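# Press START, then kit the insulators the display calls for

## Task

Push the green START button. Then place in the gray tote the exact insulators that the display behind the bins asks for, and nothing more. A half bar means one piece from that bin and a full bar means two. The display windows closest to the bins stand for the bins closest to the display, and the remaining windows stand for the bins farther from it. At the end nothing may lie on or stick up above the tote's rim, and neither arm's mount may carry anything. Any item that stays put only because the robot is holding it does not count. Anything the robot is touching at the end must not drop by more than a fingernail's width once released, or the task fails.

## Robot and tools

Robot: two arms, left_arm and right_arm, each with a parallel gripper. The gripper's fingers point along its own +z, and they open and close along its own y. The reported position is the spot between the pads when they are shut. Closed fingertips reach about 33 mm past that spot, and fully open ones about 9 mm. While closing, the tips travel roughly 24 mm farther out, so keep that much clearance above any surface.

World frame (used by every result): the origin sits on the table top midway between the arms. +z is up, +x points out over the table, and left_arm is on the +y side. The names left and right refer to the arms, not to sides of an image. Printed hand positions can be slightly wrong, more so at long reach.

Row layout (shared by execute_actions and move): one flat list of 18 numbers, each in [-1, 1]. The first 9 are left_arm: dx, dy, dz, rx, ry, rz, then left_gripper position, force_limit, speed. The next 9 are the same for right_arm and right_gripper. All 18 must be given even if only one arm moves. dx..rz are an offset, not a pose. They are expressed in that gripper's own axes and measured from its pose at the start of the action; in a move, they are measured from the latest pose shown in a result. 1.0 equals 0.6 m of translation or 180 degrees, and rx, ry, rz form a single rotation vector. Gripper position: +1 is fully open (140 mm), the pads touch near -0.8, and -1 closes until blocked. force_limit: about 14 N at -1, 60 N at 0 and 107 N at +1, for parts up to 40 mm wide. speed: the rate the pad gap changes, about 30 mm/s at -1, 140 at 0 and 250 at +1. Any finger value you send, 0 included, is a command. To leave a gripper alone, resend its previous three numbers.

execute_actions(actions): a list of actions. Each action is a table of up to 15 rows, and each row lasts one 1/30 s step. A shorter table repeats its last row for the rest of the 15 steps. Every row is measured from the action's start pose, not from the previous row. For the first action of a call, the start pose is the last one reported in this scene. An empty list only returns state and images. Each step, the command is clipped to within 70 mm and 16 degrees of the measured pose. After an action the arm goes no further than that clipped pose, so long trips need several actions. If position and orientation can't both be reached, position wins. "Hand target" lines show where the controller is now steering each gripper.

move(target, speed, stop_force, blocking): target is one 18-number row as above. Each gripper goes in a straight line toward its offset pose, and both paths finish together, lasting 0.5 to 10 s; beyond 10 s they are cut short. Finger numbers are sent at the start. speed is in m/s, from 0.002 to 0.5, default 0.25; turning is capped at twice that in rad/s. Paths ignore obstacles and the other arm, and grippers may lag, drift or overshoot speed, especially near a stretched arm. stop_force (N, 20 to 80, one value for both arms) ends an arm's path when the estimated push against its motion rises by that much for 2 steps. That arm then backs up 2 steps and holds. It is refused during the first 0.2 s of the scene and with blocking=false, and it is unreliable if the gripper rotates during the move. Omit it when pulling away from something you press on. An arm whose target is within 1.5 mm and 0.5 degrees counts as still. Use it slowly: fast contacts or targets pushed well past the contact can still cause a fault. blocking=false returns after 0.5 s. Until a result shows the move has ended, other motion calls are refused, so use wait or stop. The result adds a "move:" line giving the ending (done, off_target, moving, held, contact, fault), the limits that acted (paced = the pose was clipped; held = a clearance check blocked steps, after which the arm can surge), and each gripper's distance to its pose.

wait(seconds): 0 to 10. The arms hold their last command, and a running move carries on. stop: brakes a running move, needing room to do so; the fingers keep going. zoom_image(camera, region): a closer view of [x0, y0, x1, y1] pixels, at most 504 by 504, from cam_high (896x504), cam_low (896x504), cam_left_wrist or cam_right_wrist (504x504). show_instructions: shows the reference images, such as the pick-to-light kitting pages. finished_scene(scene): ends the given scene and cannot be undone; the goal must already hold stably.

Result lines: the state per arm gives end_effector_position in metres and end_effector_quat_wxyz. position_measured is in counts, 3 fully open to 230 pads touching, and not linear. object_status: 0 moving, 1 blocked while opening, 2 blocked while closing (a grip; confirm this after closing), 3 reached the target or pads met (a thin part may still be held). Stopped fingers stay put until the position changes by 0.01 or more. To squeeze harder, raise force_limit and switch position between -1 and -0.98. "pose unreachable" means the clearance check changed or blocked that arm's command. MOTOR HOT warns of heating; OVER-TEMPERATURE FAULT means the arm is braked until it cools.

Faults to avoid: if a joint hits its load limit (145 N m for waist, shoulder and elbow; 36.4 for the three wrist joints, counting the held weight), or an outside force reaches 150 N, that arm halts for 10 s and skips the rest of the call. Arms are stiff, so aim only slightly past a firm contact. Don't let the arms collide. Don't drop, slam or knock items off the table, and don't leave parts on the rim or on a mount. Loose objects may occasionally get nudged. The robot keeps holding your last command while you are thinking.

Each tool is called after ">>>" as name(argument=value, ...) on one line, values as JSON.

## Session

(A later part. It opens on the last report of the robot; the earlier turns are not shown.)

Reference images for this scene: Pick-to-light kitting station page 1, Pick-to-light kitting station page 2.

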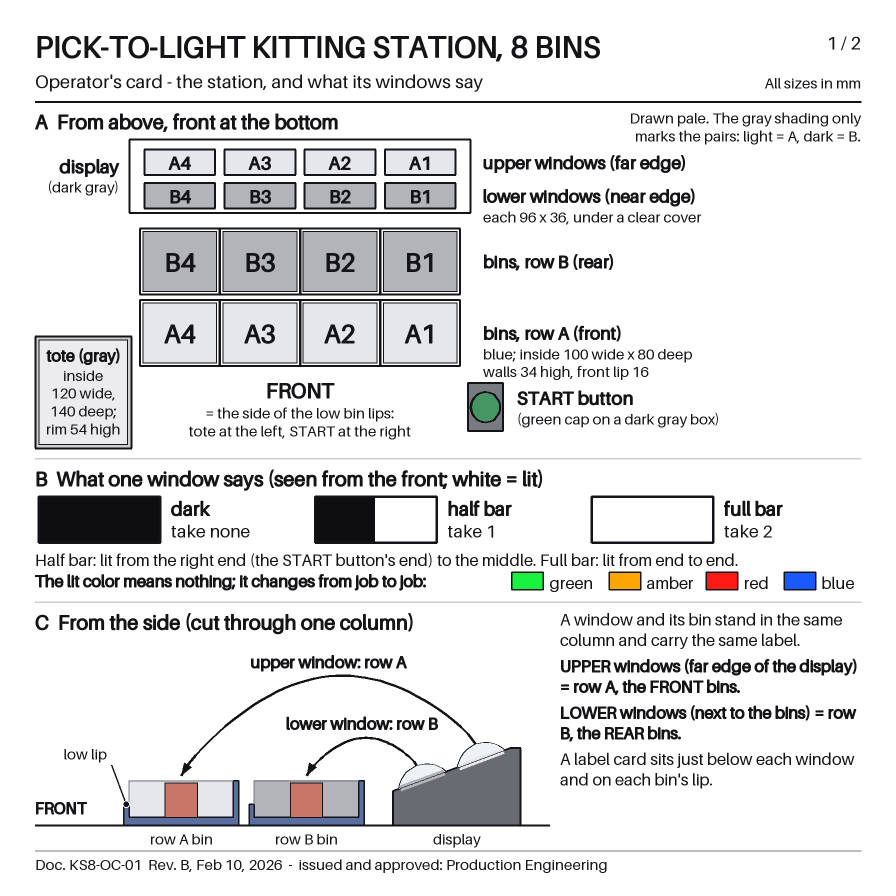

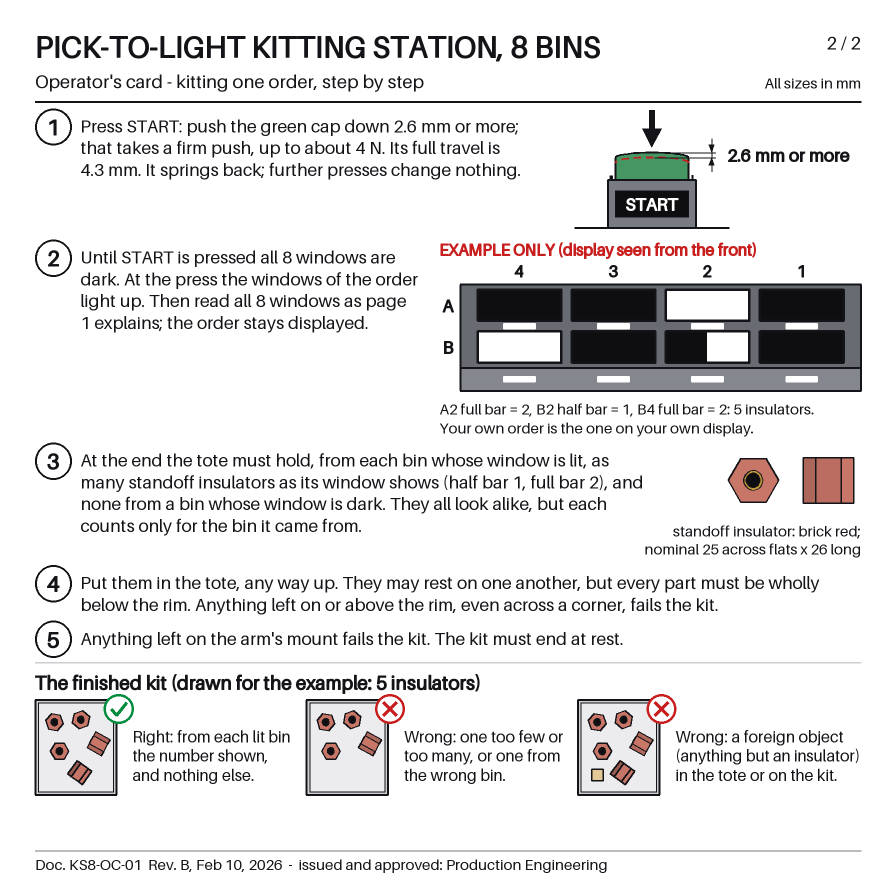

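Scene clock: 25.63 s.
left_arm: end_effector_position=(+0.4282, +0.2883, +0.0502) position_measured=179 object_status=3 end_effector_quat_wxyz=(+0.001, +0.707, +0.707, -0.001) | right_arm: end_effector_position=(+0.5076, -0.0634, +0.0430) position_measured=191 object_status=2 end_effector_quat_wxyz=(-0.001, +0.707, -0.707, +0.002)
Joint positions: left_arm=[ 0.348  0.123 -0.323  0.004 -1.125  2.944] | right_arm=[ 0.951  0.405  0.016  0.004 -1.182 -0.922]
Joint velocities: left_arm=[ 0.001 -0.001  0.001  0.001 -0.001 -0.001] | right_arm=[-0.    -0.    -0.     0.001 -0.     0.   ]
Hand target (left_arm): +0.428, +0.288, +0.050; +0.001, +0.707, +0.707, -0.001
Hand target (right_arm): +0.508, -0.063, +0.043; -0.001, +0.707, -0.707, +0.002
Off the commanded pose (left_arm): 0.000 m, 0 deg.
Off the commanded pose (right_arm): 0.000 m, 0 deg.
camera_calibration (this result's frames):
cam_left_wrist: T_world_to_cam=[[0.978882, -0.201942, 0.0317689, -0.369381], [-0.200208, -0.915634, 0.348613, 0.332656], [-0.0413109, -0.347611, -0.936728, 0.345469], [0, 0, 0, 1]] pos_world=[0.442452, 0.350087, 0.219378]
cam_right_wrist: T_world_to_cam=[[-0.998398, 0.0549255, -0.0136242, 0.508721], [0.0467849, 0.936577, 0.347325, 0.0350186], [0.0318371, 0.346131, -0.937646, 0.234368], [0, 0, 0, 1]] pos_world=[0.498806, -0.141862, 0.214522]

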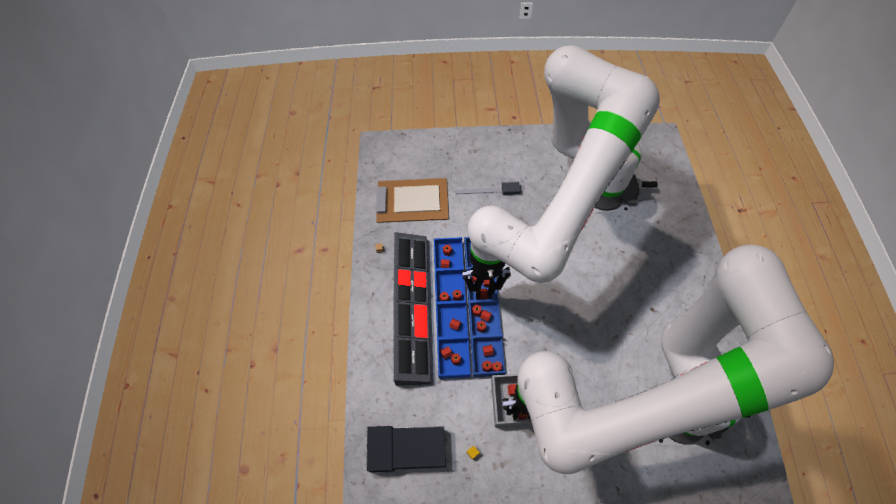

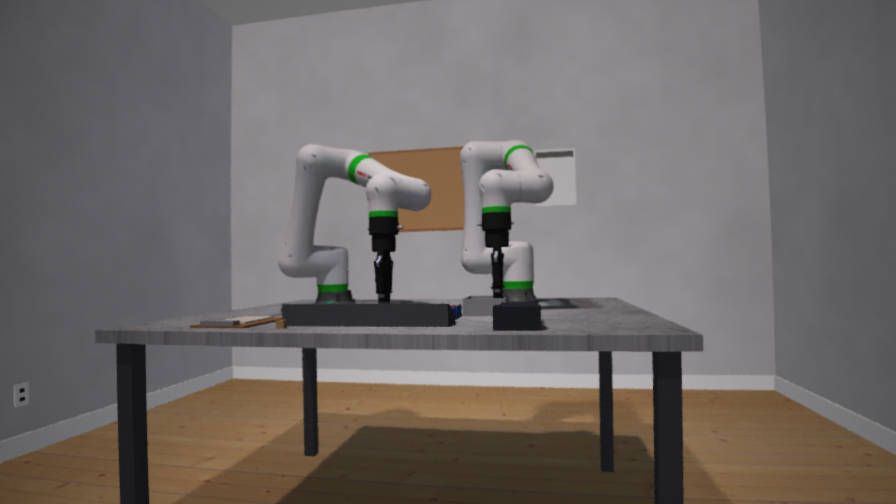

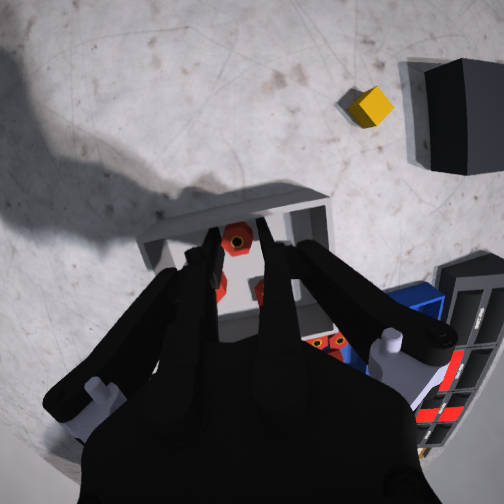

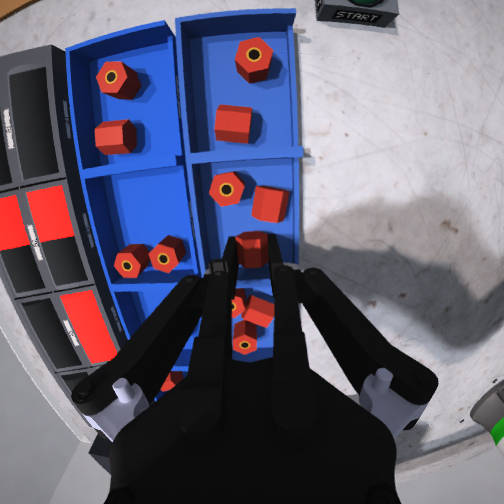

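>>> move(target=[0,0,-0.09,0,0,0,-0.4,-0.4,0,0,0,-0.09,0,0,0,-1,-0.3,-0.5], speed=0.2)

>>> move(target=[0.453,-0.213,-0.02,0,0,0,-0.4,-0.4,0,-0.54,0.089,-0.02,0,0,0,-1,-0.3,-0.5], speed=0.35)

Scene clock: 26.53 s.
left_arm: end_effector_position=(+0.4280, +0.2883, +0.1042) position_measured=179 object_status=3 end_effector_quat_wxyz=(+0.001, +0.707, +0.707, -0.001) | right_arm: end_effector_position=(+0.5075, -0.0634, +0.0971) position_measured=191 object_status=2 end_effector_quat_wxyz=(-0.001, +0.707, -0.707, +0.002)
Joint positions: left_arm=[ 0.348  0.072 -0.244  0.004 -1.255  2.944] | right_arm=[ 0.951  0.362  0.09   0.004 -1.298 -0.922]
Joint velocities: left_arm=[-0.001  0.    -0.001 -0.003 -0.001 -0.001] | right_arm=[-0.     0.     0.001 -0.     0.     0.   ]
Hand target (left_arm): +0.428, +0.288, +0.104; +0.001, +0.707, +0.707, -0.001
Hand target (right_arm): +0.507, -0.063, +0.097; -0.001, +0.707, -0.707, +0.002
Off the commanded pose (left_arm): 0.000 m, 0 deg.
Off the commanded pose (right_arm): 0.000 m, 0 deg.
move: done
camera_calibration (this result's frames):
cam_left_wrist: T_world_to_cam=[[0.978829, -0.202183, 0.0318759, -0.370852], [-0.200461, -0.915502, 0.348813, 0.313807], [-0.0413415, -0.347818, -0.93665, 0.396129], [0, 0, 0, 1]] pos_world=[0.442283, 0.350092, 0.273396]
cam_right_wrist: T_world_to_cam=[[-0.998386, 0.0550941, -0.0137961, 0.509329], [0.0468849, 0.936587, 0.347286, 0.0161836], [0.0320547, 0.346078, -0.937658, 0.284982], [0, 0, 0, 1]] pos_world=[0.498613, -0.141844, 0.268622]

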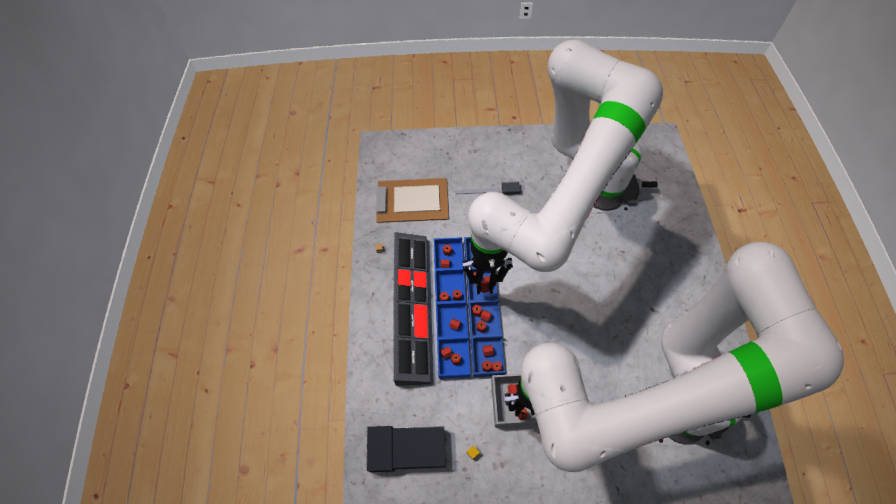

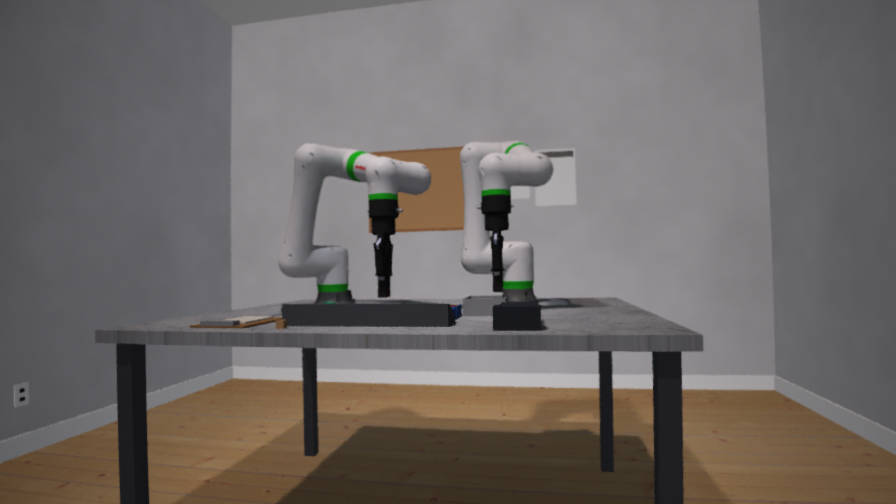

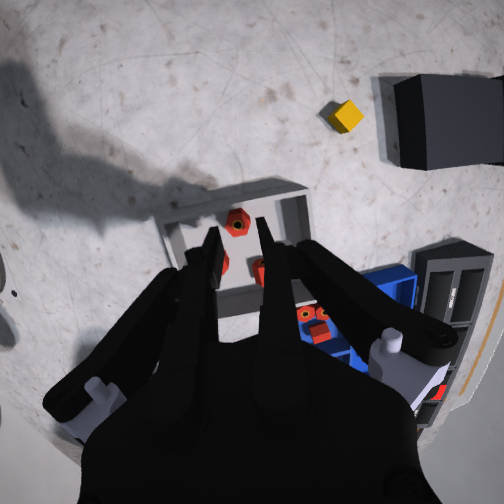

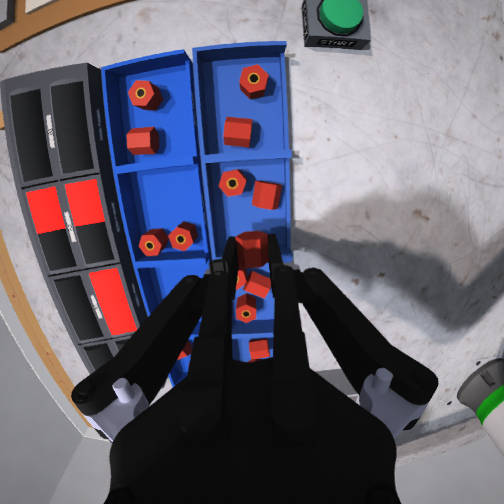

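Scene clock: 28.17 s.
left_arm: end_effector_position=(+0.3018, +0.5601, +0.1156) position_measured=179 object_status=3 end_effector_quat_wxyz=(+0.002, +0.707, +0.707, -0.001) | right_arm: end_effector_position=(+0.4528, +0.2602, +0.1082) position_measured=191 object_status=2 end_effector_quat_wxyz=(-0.001, +0.707, -0.707, +0.001)
Joint positions: left_arm=[ 1.092 -0.081 -0.369  0.003 -1.285  2.2  ] | right_arm=[ 1.254  1.063  1.251  0.003 -1.758 -1.224]
Joint velocities: left_arm=[-0.     0.     0.001  0.001 -0.    -0.   ] | right_arm=[-0.     0.012  0.025 -0.001 -0.016  0.001]
Hand target (left_arm): +0.302, +0.560, +0.116; +0.002, +0.707, +0.707, -0.001
Hand target (right_arm): +0.453, +0.260, +0.108; -0.001, +0.707, -0.707, +0.001
Off the commanded pose (left_arm): 0.002 m, 0 deg.
Off the commanded pose (right_arm): 0.001 m, 0 deg.
move: done
camera_calibration (this result's frames):
cam_left_wrist: T_world_to_cam=[[0.978776, -0.202262, 0.0329878, -0.192784], [-0.200955, -0.915691, 0.348032, 0.533801], [-0.040187, -0.347274, -0.936902, 0.495465], [0, 0, 0, 1]] pos_world=[0.315874, 0.621867, 0.284782]
cam_right_wrist: T_world_to_cam=[[-0.998375, 0.0555064, -0.0129142, 0.436868], [0.0475496, 0.936249, 0.348103, -0.288507], [0.0314129, 0.346924, -0.937367, 0.185137], [0, 0, 0, 1]] pos_world=[0.444061, 0.181637, 0.279613]

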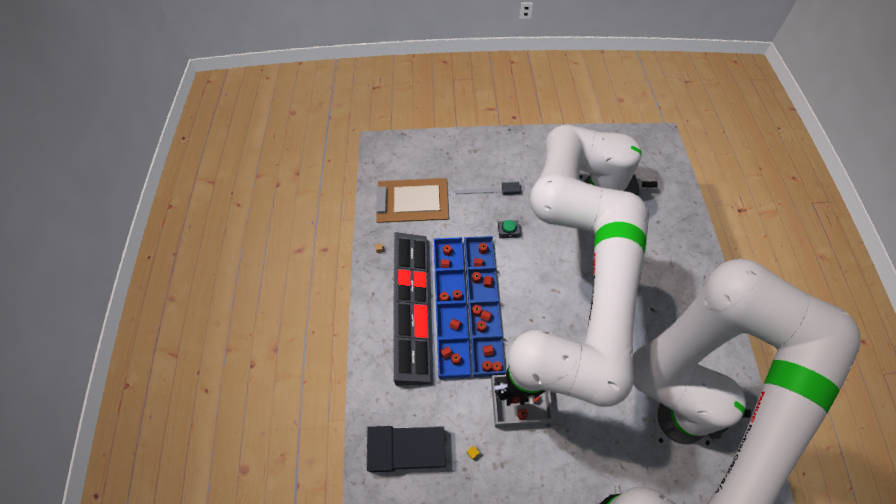

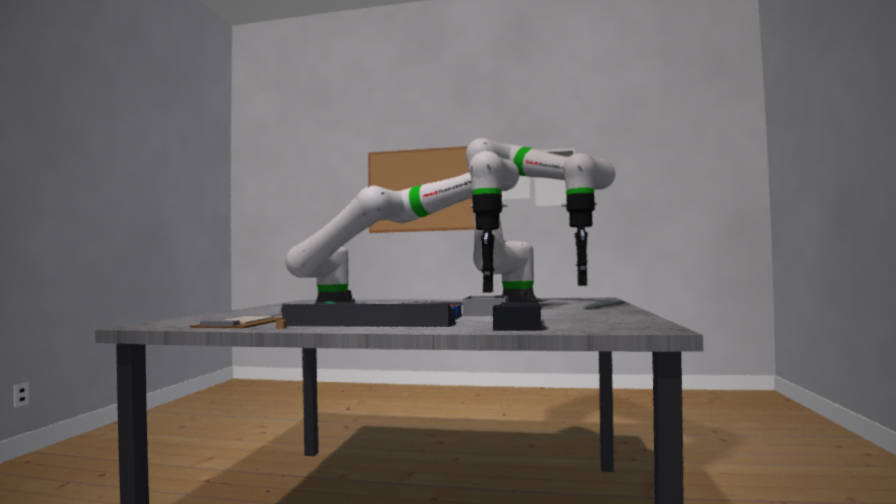

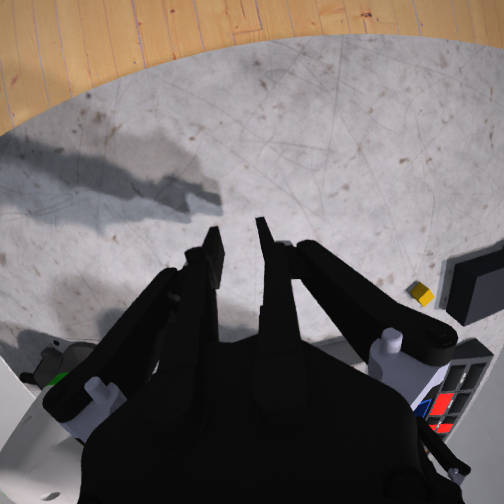

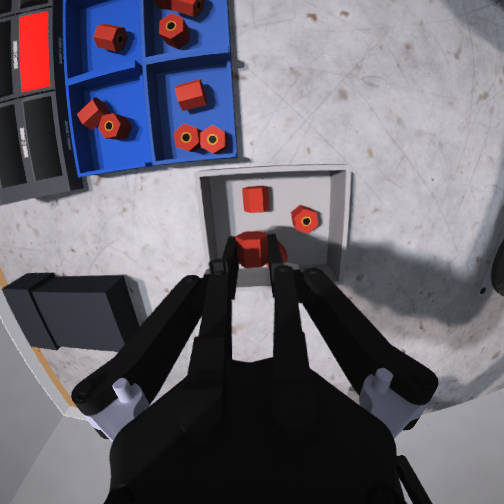

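>>> move(target=[0,0,0,0,0,0,-0.4,-0.4,0,0.005,0,0.103,0,0,0,-1,-0.3,-0.5], speed=0.12)

>>> execute_actions(actions=[[[0,0,0,0,0,0,-0.4,-0.4,0,0,0,0,0,0,0,-0.4,-0.3,0]]])

>>> move(target=[0,0,0,0,0,0,-0.4,-0.4,0,0.01,0,-0.085,0,0,0,-0.4,-0.3,0], speed=0.25)

>>> move(target=[0,0,0,0,0,0,-0.4,-0.4,0,0.25,0.03,-0.04,0,0,0,-0.4,-0.3,0], speed=0.35)

>>> zoom_image(camera="cam_high", region=[380, 220, 600, 440])

Scene clock: 29.23 s.
left_arm: end_effector_position=(+0.3018, +0.5602, +0.1156) position_measured=179 object_status=3 end_effector_quat_wxyz=(+0.002, +0.707, +0.707, -0.001) | right_arm: end_effector_position=(+0.4531, +0.2573, +0.0465) position_measured=191 object_status=2 end_effector_quat_wxyz=(-0.001, +0.707, -0.707, +0.001)
Joint positions: left_arm=[ 1.092 -0.081 -0.369  0.003 -1.285  2.2  ] | right_arm=[ 1.252  1.015  1.018  0.003 -1.573 -1.223]
Joint velocities: left_arm=[ 0.001 -0.001  0.001 -0.     0.001 -0.   ] | right_arm=[ 0.     0.    -0.001  0.002  0.001  0.001]
Hand target (left_arm): +0.302, +0.560, +0.116; +0.002, +0.707, +0.707, -0.001
Hand target (right_arm): +0.453, +0.257, +0.046; -0.001, +0.707, -0.707, +0.001
Off the commanded pose (left_arm): 0.000 m, 0 deg.
Off the commanded pose (right_arm): 0.000 m, 0 deg.
move: done
camera_calibration (this result's frames):
cam_left_wrist: T_world_to_cam=[[0.978778, -0.202251, 0.0329869, -0.192787], [-0.200945, -0.915693, 0.348034, 0.533802], [-0.0401845, -0.347277, -0.936901, 0.495466], [0, 0, 0, 1]] pos_world=[0.31587, 0.621871, 0.284781]
cam_right_wrist: T_world_to_cam=[[-0.998382, 0.0553624, -0.0129484, 0.436535], [0.0473978, 0.936202, 0.348251, -0.264223], [0.0314024, 0.347074, -0.937312, 0.128305], [0, 0, 0, 1]] pos_world=[0.444324, 0.178667, 0.217931]

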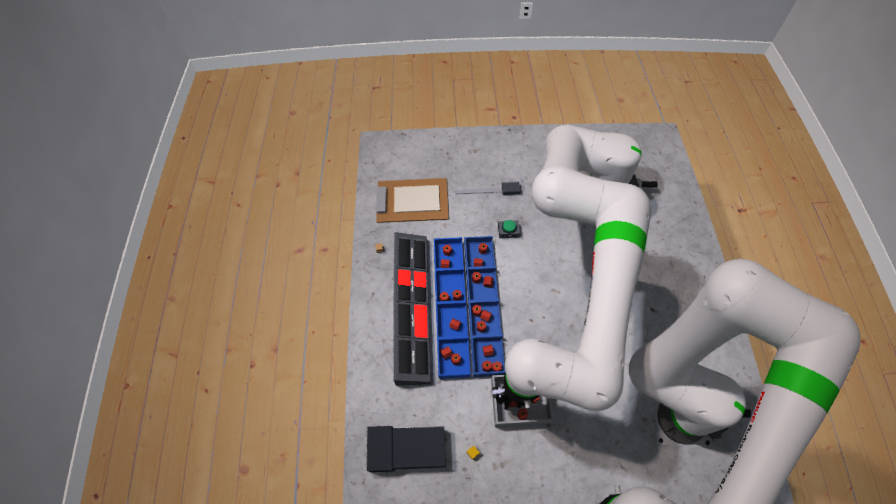

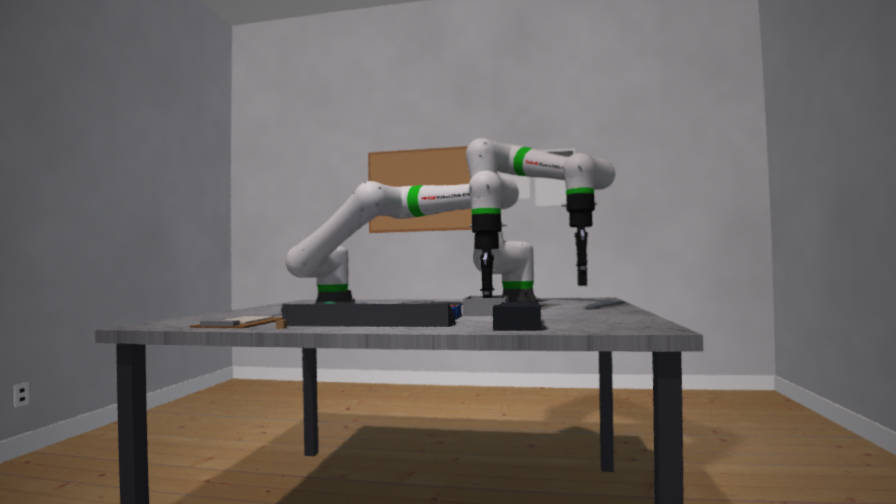

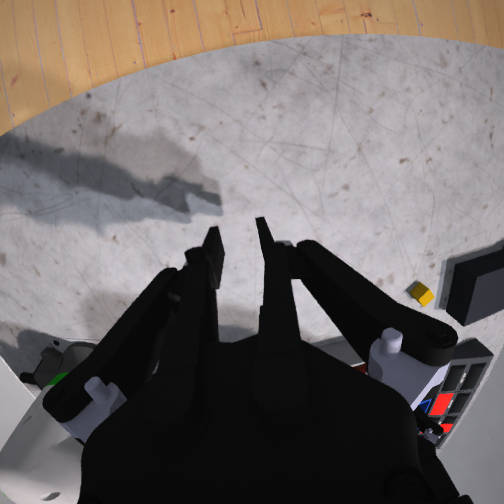

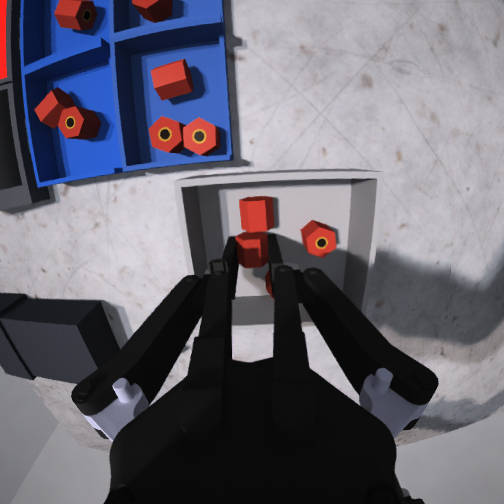

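Scene clock: 29.73 s.
left_arm: end_effector_position=(+0.3018, +0.5602, +0.1156) position_measured=179 object_status=3 end_effector_quat_wxyz=(+0.002, +0.707, +0.707, -0.001) | right_arm: end_effector_position=(+0.4531, +0.2573, +0.0465) position_measured=179 object_status=3 end_effector_quat_wxyz=(-0.001, +0.707, -0.707, +0.001)
Joint positions: left_arm=[ 1.092 -0.081 -0.369  0.003 -1.285  2.2  ] | right_arm=[ 1.252  1.015  1.018  0.003 -1.573 -1.223]
Joint velocities: left_arm=[-0.    -0.     0.001 -0.    -0.    -0.001] | right_arm=[-0.    -0.     0.001 -0.001  0.     0.   ]
Hand target (left_arm): +0.302, +0.560, +0.116; +0.002, +0.707, +0.707, -0.001
Hand target (right_arm): +0.453, +0.257, +0.047; -0.001, +0.707, -0.707, +0.001
Off the commanded pose (left_arm): 0.000 m, 0 deg.
Off the commanded pose (right_arm): 0.000 m, 0 deg.
camera_calibration (this result's frames):
cam_left_wrist: T_world_to_cam=[[0.978778, -0.202251, 0.0329868, -0.192787], [-0.200945, -0.915693, 0.348034, 0.533802], [-0.0401845, -0.347277, -0.936901, 0.495466], [0, 0, 0, 1]] pos_world=[0.31587, 0.621871, 0.284781]
cam_right_wrist: T_world_to_cam=[[-0.998382, 0.0553624, -0.0129559, 0.436538], [0.0473956, 0.936207, 0.348238, -0.264216], [0.0314087, 0.34706, -0.937317, 0.128303], [0, 0, 0, 1]] pos_world=[0.444325, 0.178665, 0.217926]

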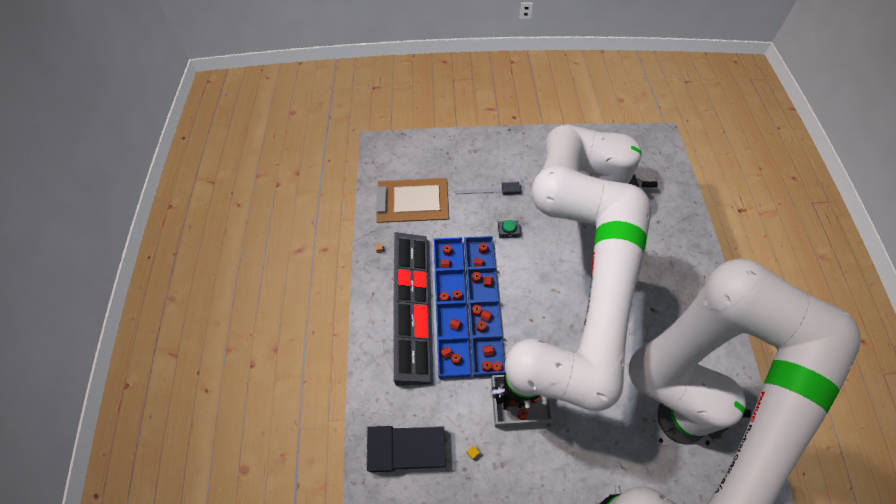

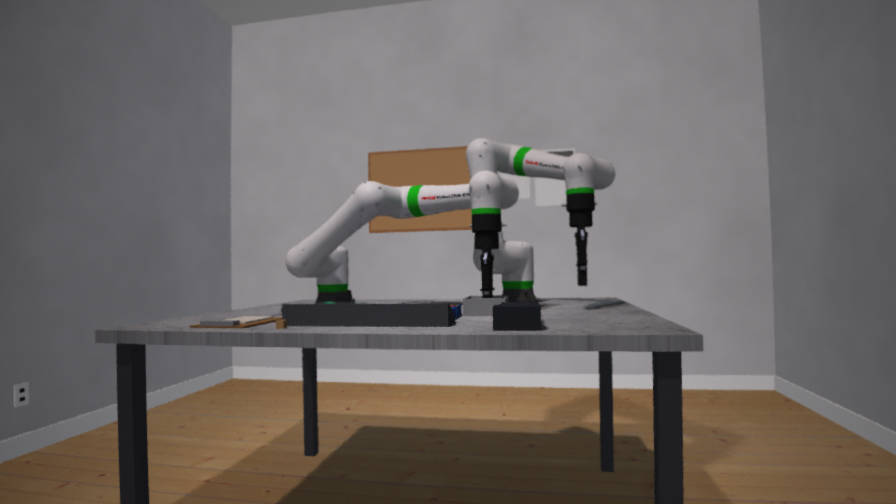

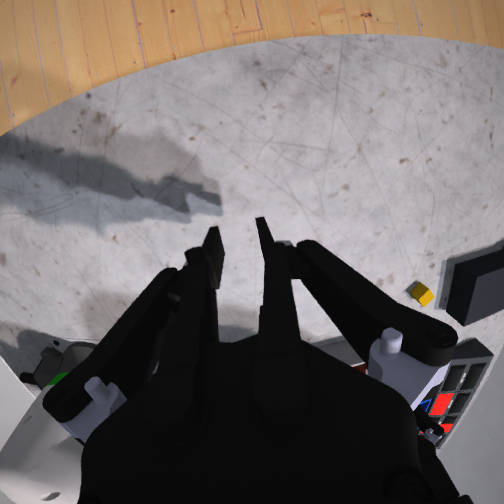

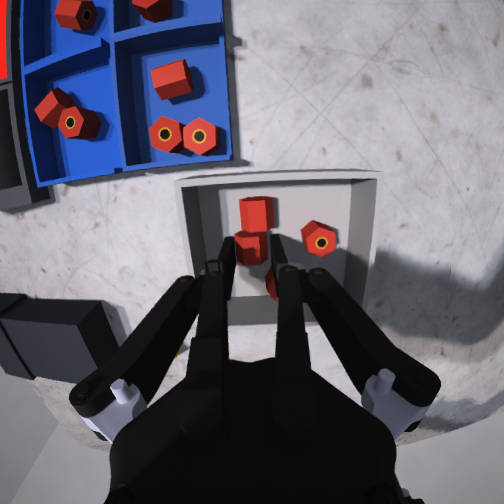

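Scene clock: 30.43 s.
left_arm: end_effector_position=(+0.3018, +0.5602, +0.1156) position_measured=179 object_status=3 end_effector_quat_wxyz=(+0.002, +0.707, +0.707, -0.001) | right_arm: end_effector_position=(+0.4530, +0.2512, +0.0975) position_measured=179 object_status=3 end_effector_quat_wxyz=(-0.001, +0.707, -0.707, +0.001)
Joint positions: left_arm=[ 1.092 -0.081 -0.369  0.003 -1.285  2.2  ] | right_arm=[ 1.25   1.003  1.115  0.003 -1.682 -1.22 ]
Joint velocities: left_arm=[-0.    -0.001  0.001 -0.    -0.     0.   ] | right_arm=[-0.     0.001  0.    -0.    -0.002  0.   ]
Hand target (left_arm): +0.302, +0.560, +0.116; +0.002, +0.707, +0.707, -0.001
Hand target (right_arm): +0.453, +0.251, +0.098; -0.001, +0.707, -0.707, +0.001
Off the commanded pose (left_arm): 0.000 m, 0 deg.
Off the commanded pose (right_arm): 0.000 m, 0 deg.
move: done
camera_calibration (this result's frames):
cam_left_wrist: T_world_to_cam=[[0.978778, -0.202251, 0.0329868, -0.192787], [-0.200945, -0.915693, 0.348034, 0.533802], [-0.0401846, -0.347277, -0.936901, 0.495466], [0, 0, 0, 1]] pos_world=[0.31587, 0.621871, 0.284781]
cam_right_wrist: T_world_to_cam=[[-0.998374, 0.0554628, -0.0131701, 0.43747], [0.0474179, 0.936234, 0.348164, -0.276331], [0.0316404, 0.346973, -0.937341, 0.17816], [0, 0, 0, 1]] pos_world=[0.444225, 0.17263, 0.268967]

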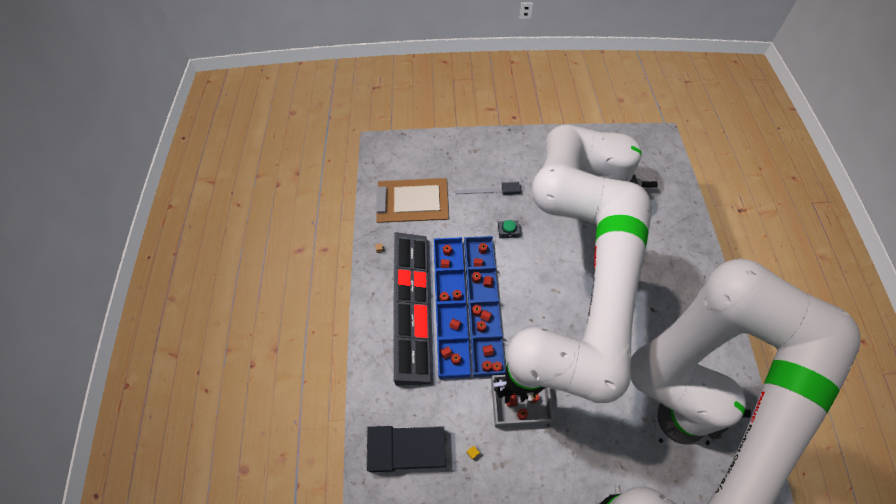

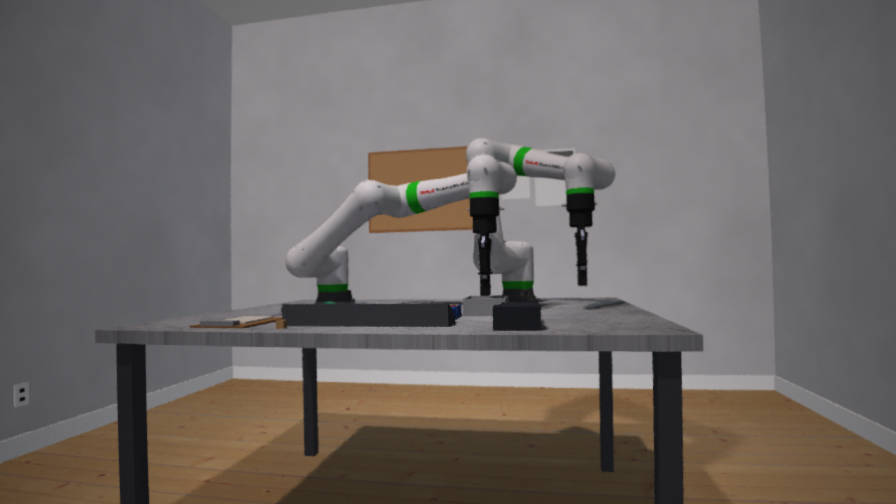

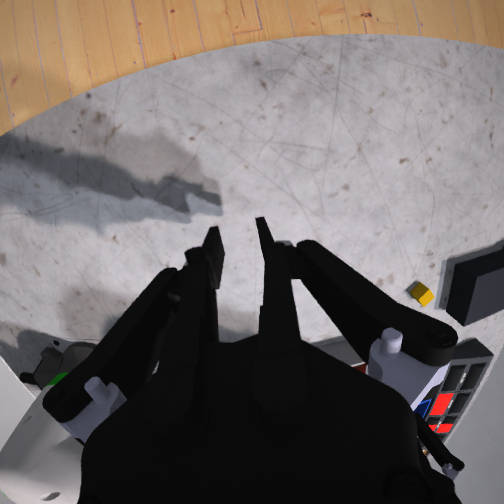

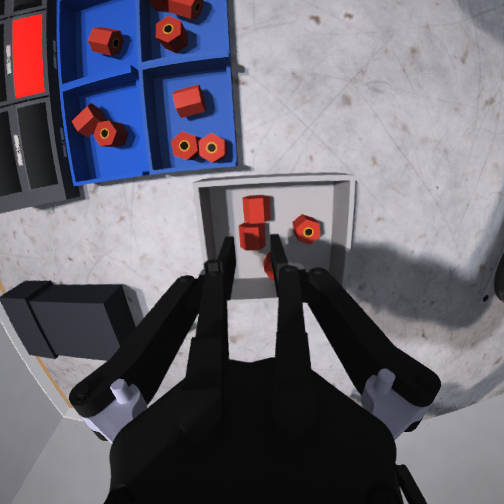

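Scene clock: 31.43 s.
left_arm: end_effector_position=(+0.3018, +0.5602, +0.1156) position_measured=179 object_status=3 end_effector_quat_wxyz=(+0.002, +0.707, +0.707, -0.001) | right_arm: end_effector_position=(+0.4355, +0.1014, +0.1218) position_measured=179 object_status=3 end_effector_quat_wxyz=(-0.001, +0.707, -0.707, +0.002)
Joint positions: left_arm=[ 1.092 -0.081 -0.369  0.003 -1.285  2.2  ] | right_arm=[ 1.194  0.534  0.393  0.004 -1.43  -1.165]
Joint velocities: left_arm=[-0.001 -0.001  0.002 -0.     0.001 -0.001] | right_arm=[ 0.    -0.001 -0.001  0.001 -0.    -0.002]
Hand target (left_arm): +0.302, +0.560, +0.116; +0.002, +0.707, +0.707, -0.001
Hand target (right_arm): +0.435, +0.101, +0.122; -0.001, +0.707, -0.707, +0.002
Off the commanded pose (left_arm): 0.000 m, 0 deg.
Off the commanded pose (right_arm): 0.001 m, 0 deg.
move: done
camera_calibration (this result's frames):
cam_left_wrist: T_world_to_cam=[[0.978778, -0.202251, 0.0329869, -0.192787], [-0.200945, -0.915693, 0.348034, 0.533802], [-0.0401845, -0.347277, -0.936901, 0.495466], [0, 0, 0, 1]] pos_world=[0.31587, 0.621871, 0.284781]
cam_right_wrist: T_world_to_cam=[[-0.998389, 0.055156, -0.0133373, 0.428649], [0.0470775, 0.936309, 0.348008, -0.143562], [0.0316826, 0.34682, -0.937397, 0.253398], [0, 0, 0, 1]] pos_world=[0.426688, 0.0228922, 0.293212]

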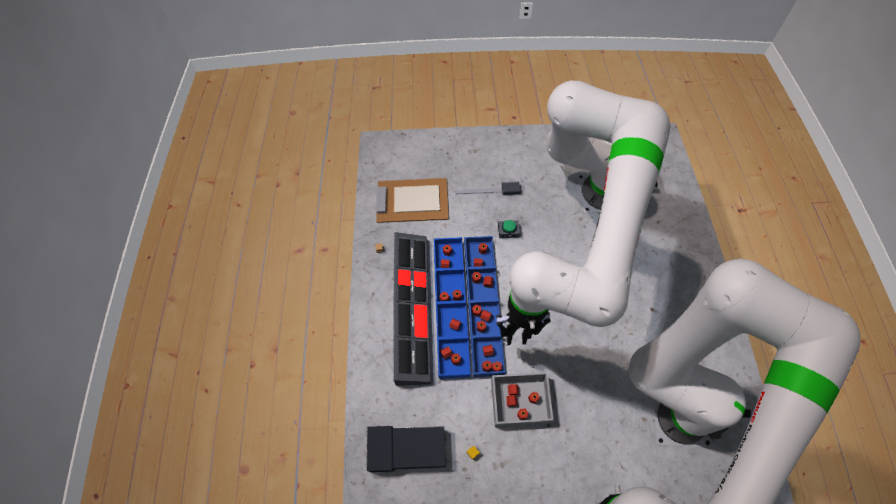

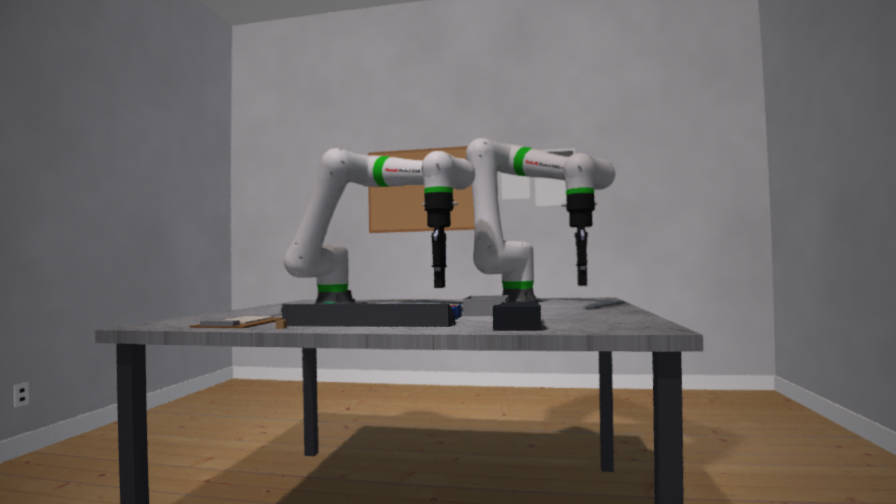

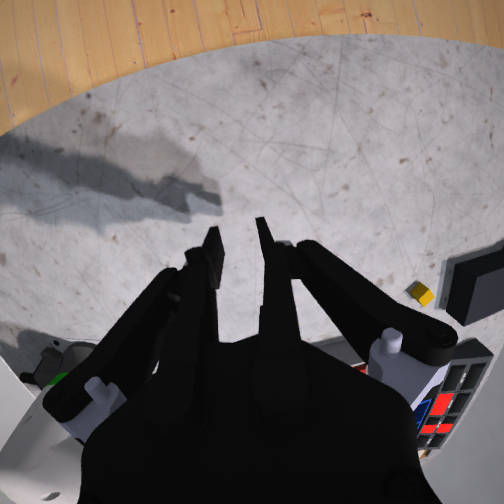

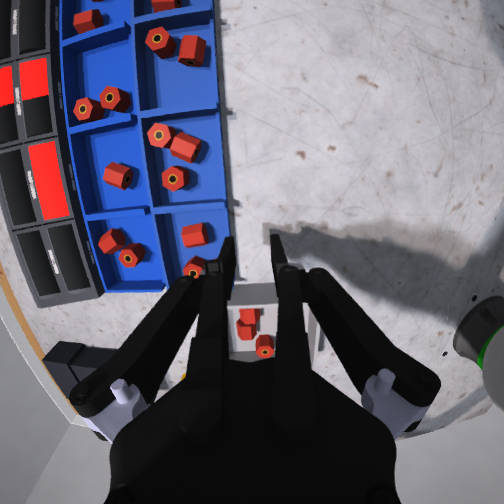

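Region (380, 220, 600, 440) of cam_high's 896x504 image, scaled by 2.291, with more detail than that image has.

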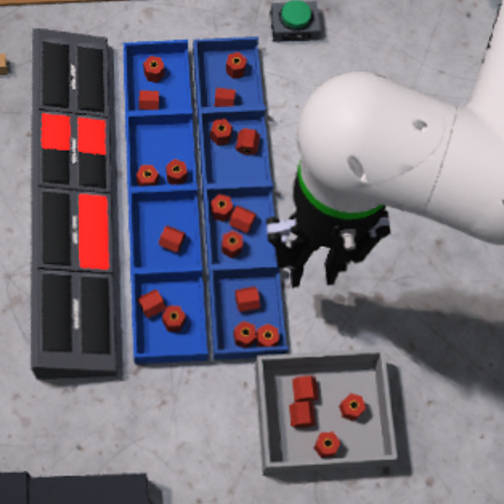

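>>> execute_actions(actions=[])

Scene clock: 31.57 s.
left_arm: end_effector_position=(+0.3018, +0.5602, +0.1156) position_measured=179 object_status=3 end_effector_quat_wxyz=(+0.002, +0.707, +0.707, -0.001) | right_arm: end_effector_position=(+0.4355, +0.1014, +0.1218) position_measured=179 object_status=3 end_effector_quat_wxyz=(-0.001, +0.707, -0.707, +0.002)
Joint positions: left_arm=[ 1.092 -0.081 -0.369  0.003 -1.285  2.2  ] | right_arm=[ 1.194  0.534  0.393  0.004 -1.43  -1.165]
Joint velocities: left_arm=[-0.001  0.001  0.002  0.    -0.001  0.   ] | right_arm=[-0.    -0.001 -0.001 -0.001  0.001 -0.   ]
Hand target (left_arm): +0.302, +0.560, +0.116; +0.002, +0.707, +0.707, -0.001
Hand target (right_arm): +0.435, +0.101, +0.122; -0.001, +0.707, -0.707, +0.002
Off the commanded pose (left_arm): 0.000 m, 0 deg.
Off the commanded pose (right_arm): 0.001 m, 0 deg.
camera_calibration (this result's frames):
cam_left_wrist: T_world_to_cam=[[0.978778, -0.202251, 0.0329868, -0.192787], [-0.200945, -0.915693, 0.348034, 0.533802], [-0.0401845, -0.347277, -0.936901, 0.495466], [0, 0, 0, 1]] pos_world=[0.31587, 0.621871, 0.284781]
cam_right_wrist: T_world_to_cam=[[-0.998383, 0.055245, -0.0133586, 0.428628], [0.0471518, 0.936287, 0.348057, -0.143607], [0.0317358, 0.346864, -0.937378, 0.253409], [0, 0, 0, 1]] pos_world=[0.426664, 0.0228797, 0.293249]

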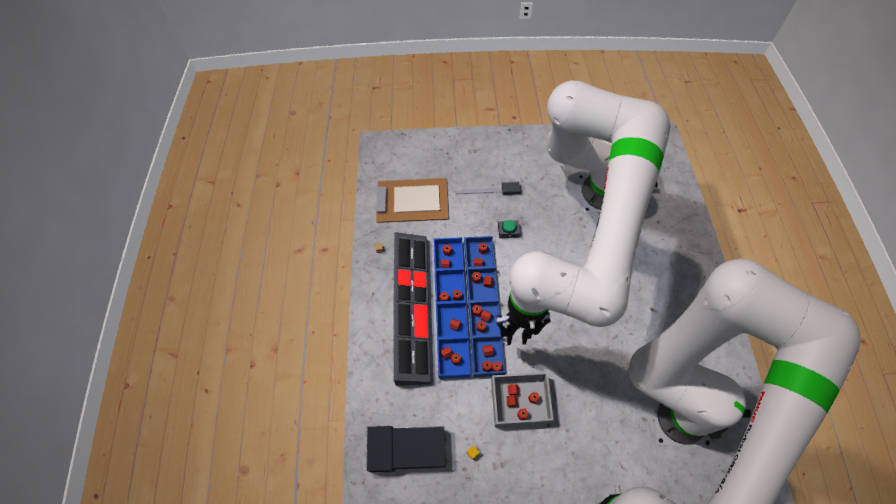

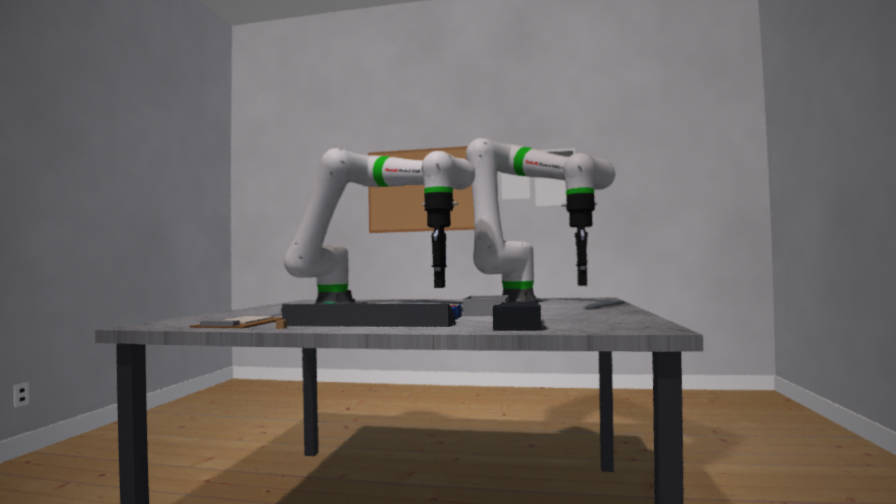

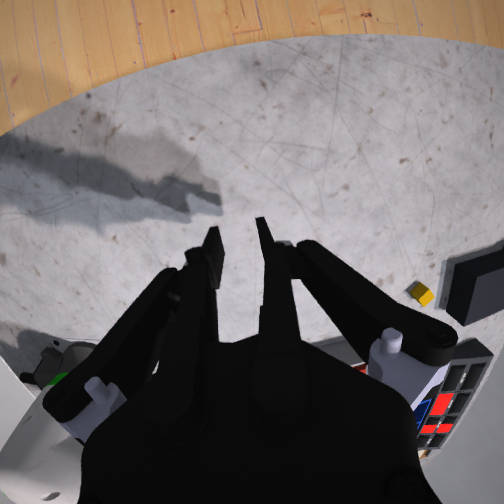

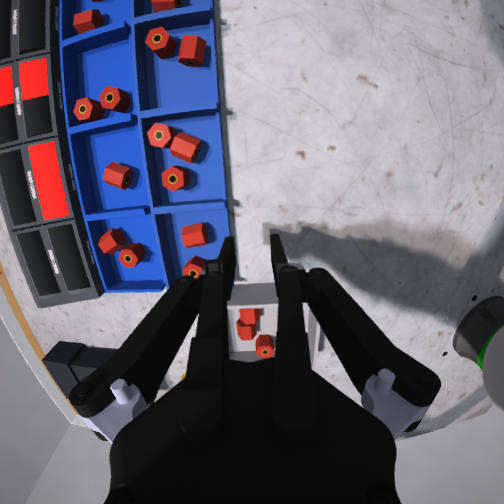

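>>> finished_scene(scene=2)

The scene is finished: the task was done.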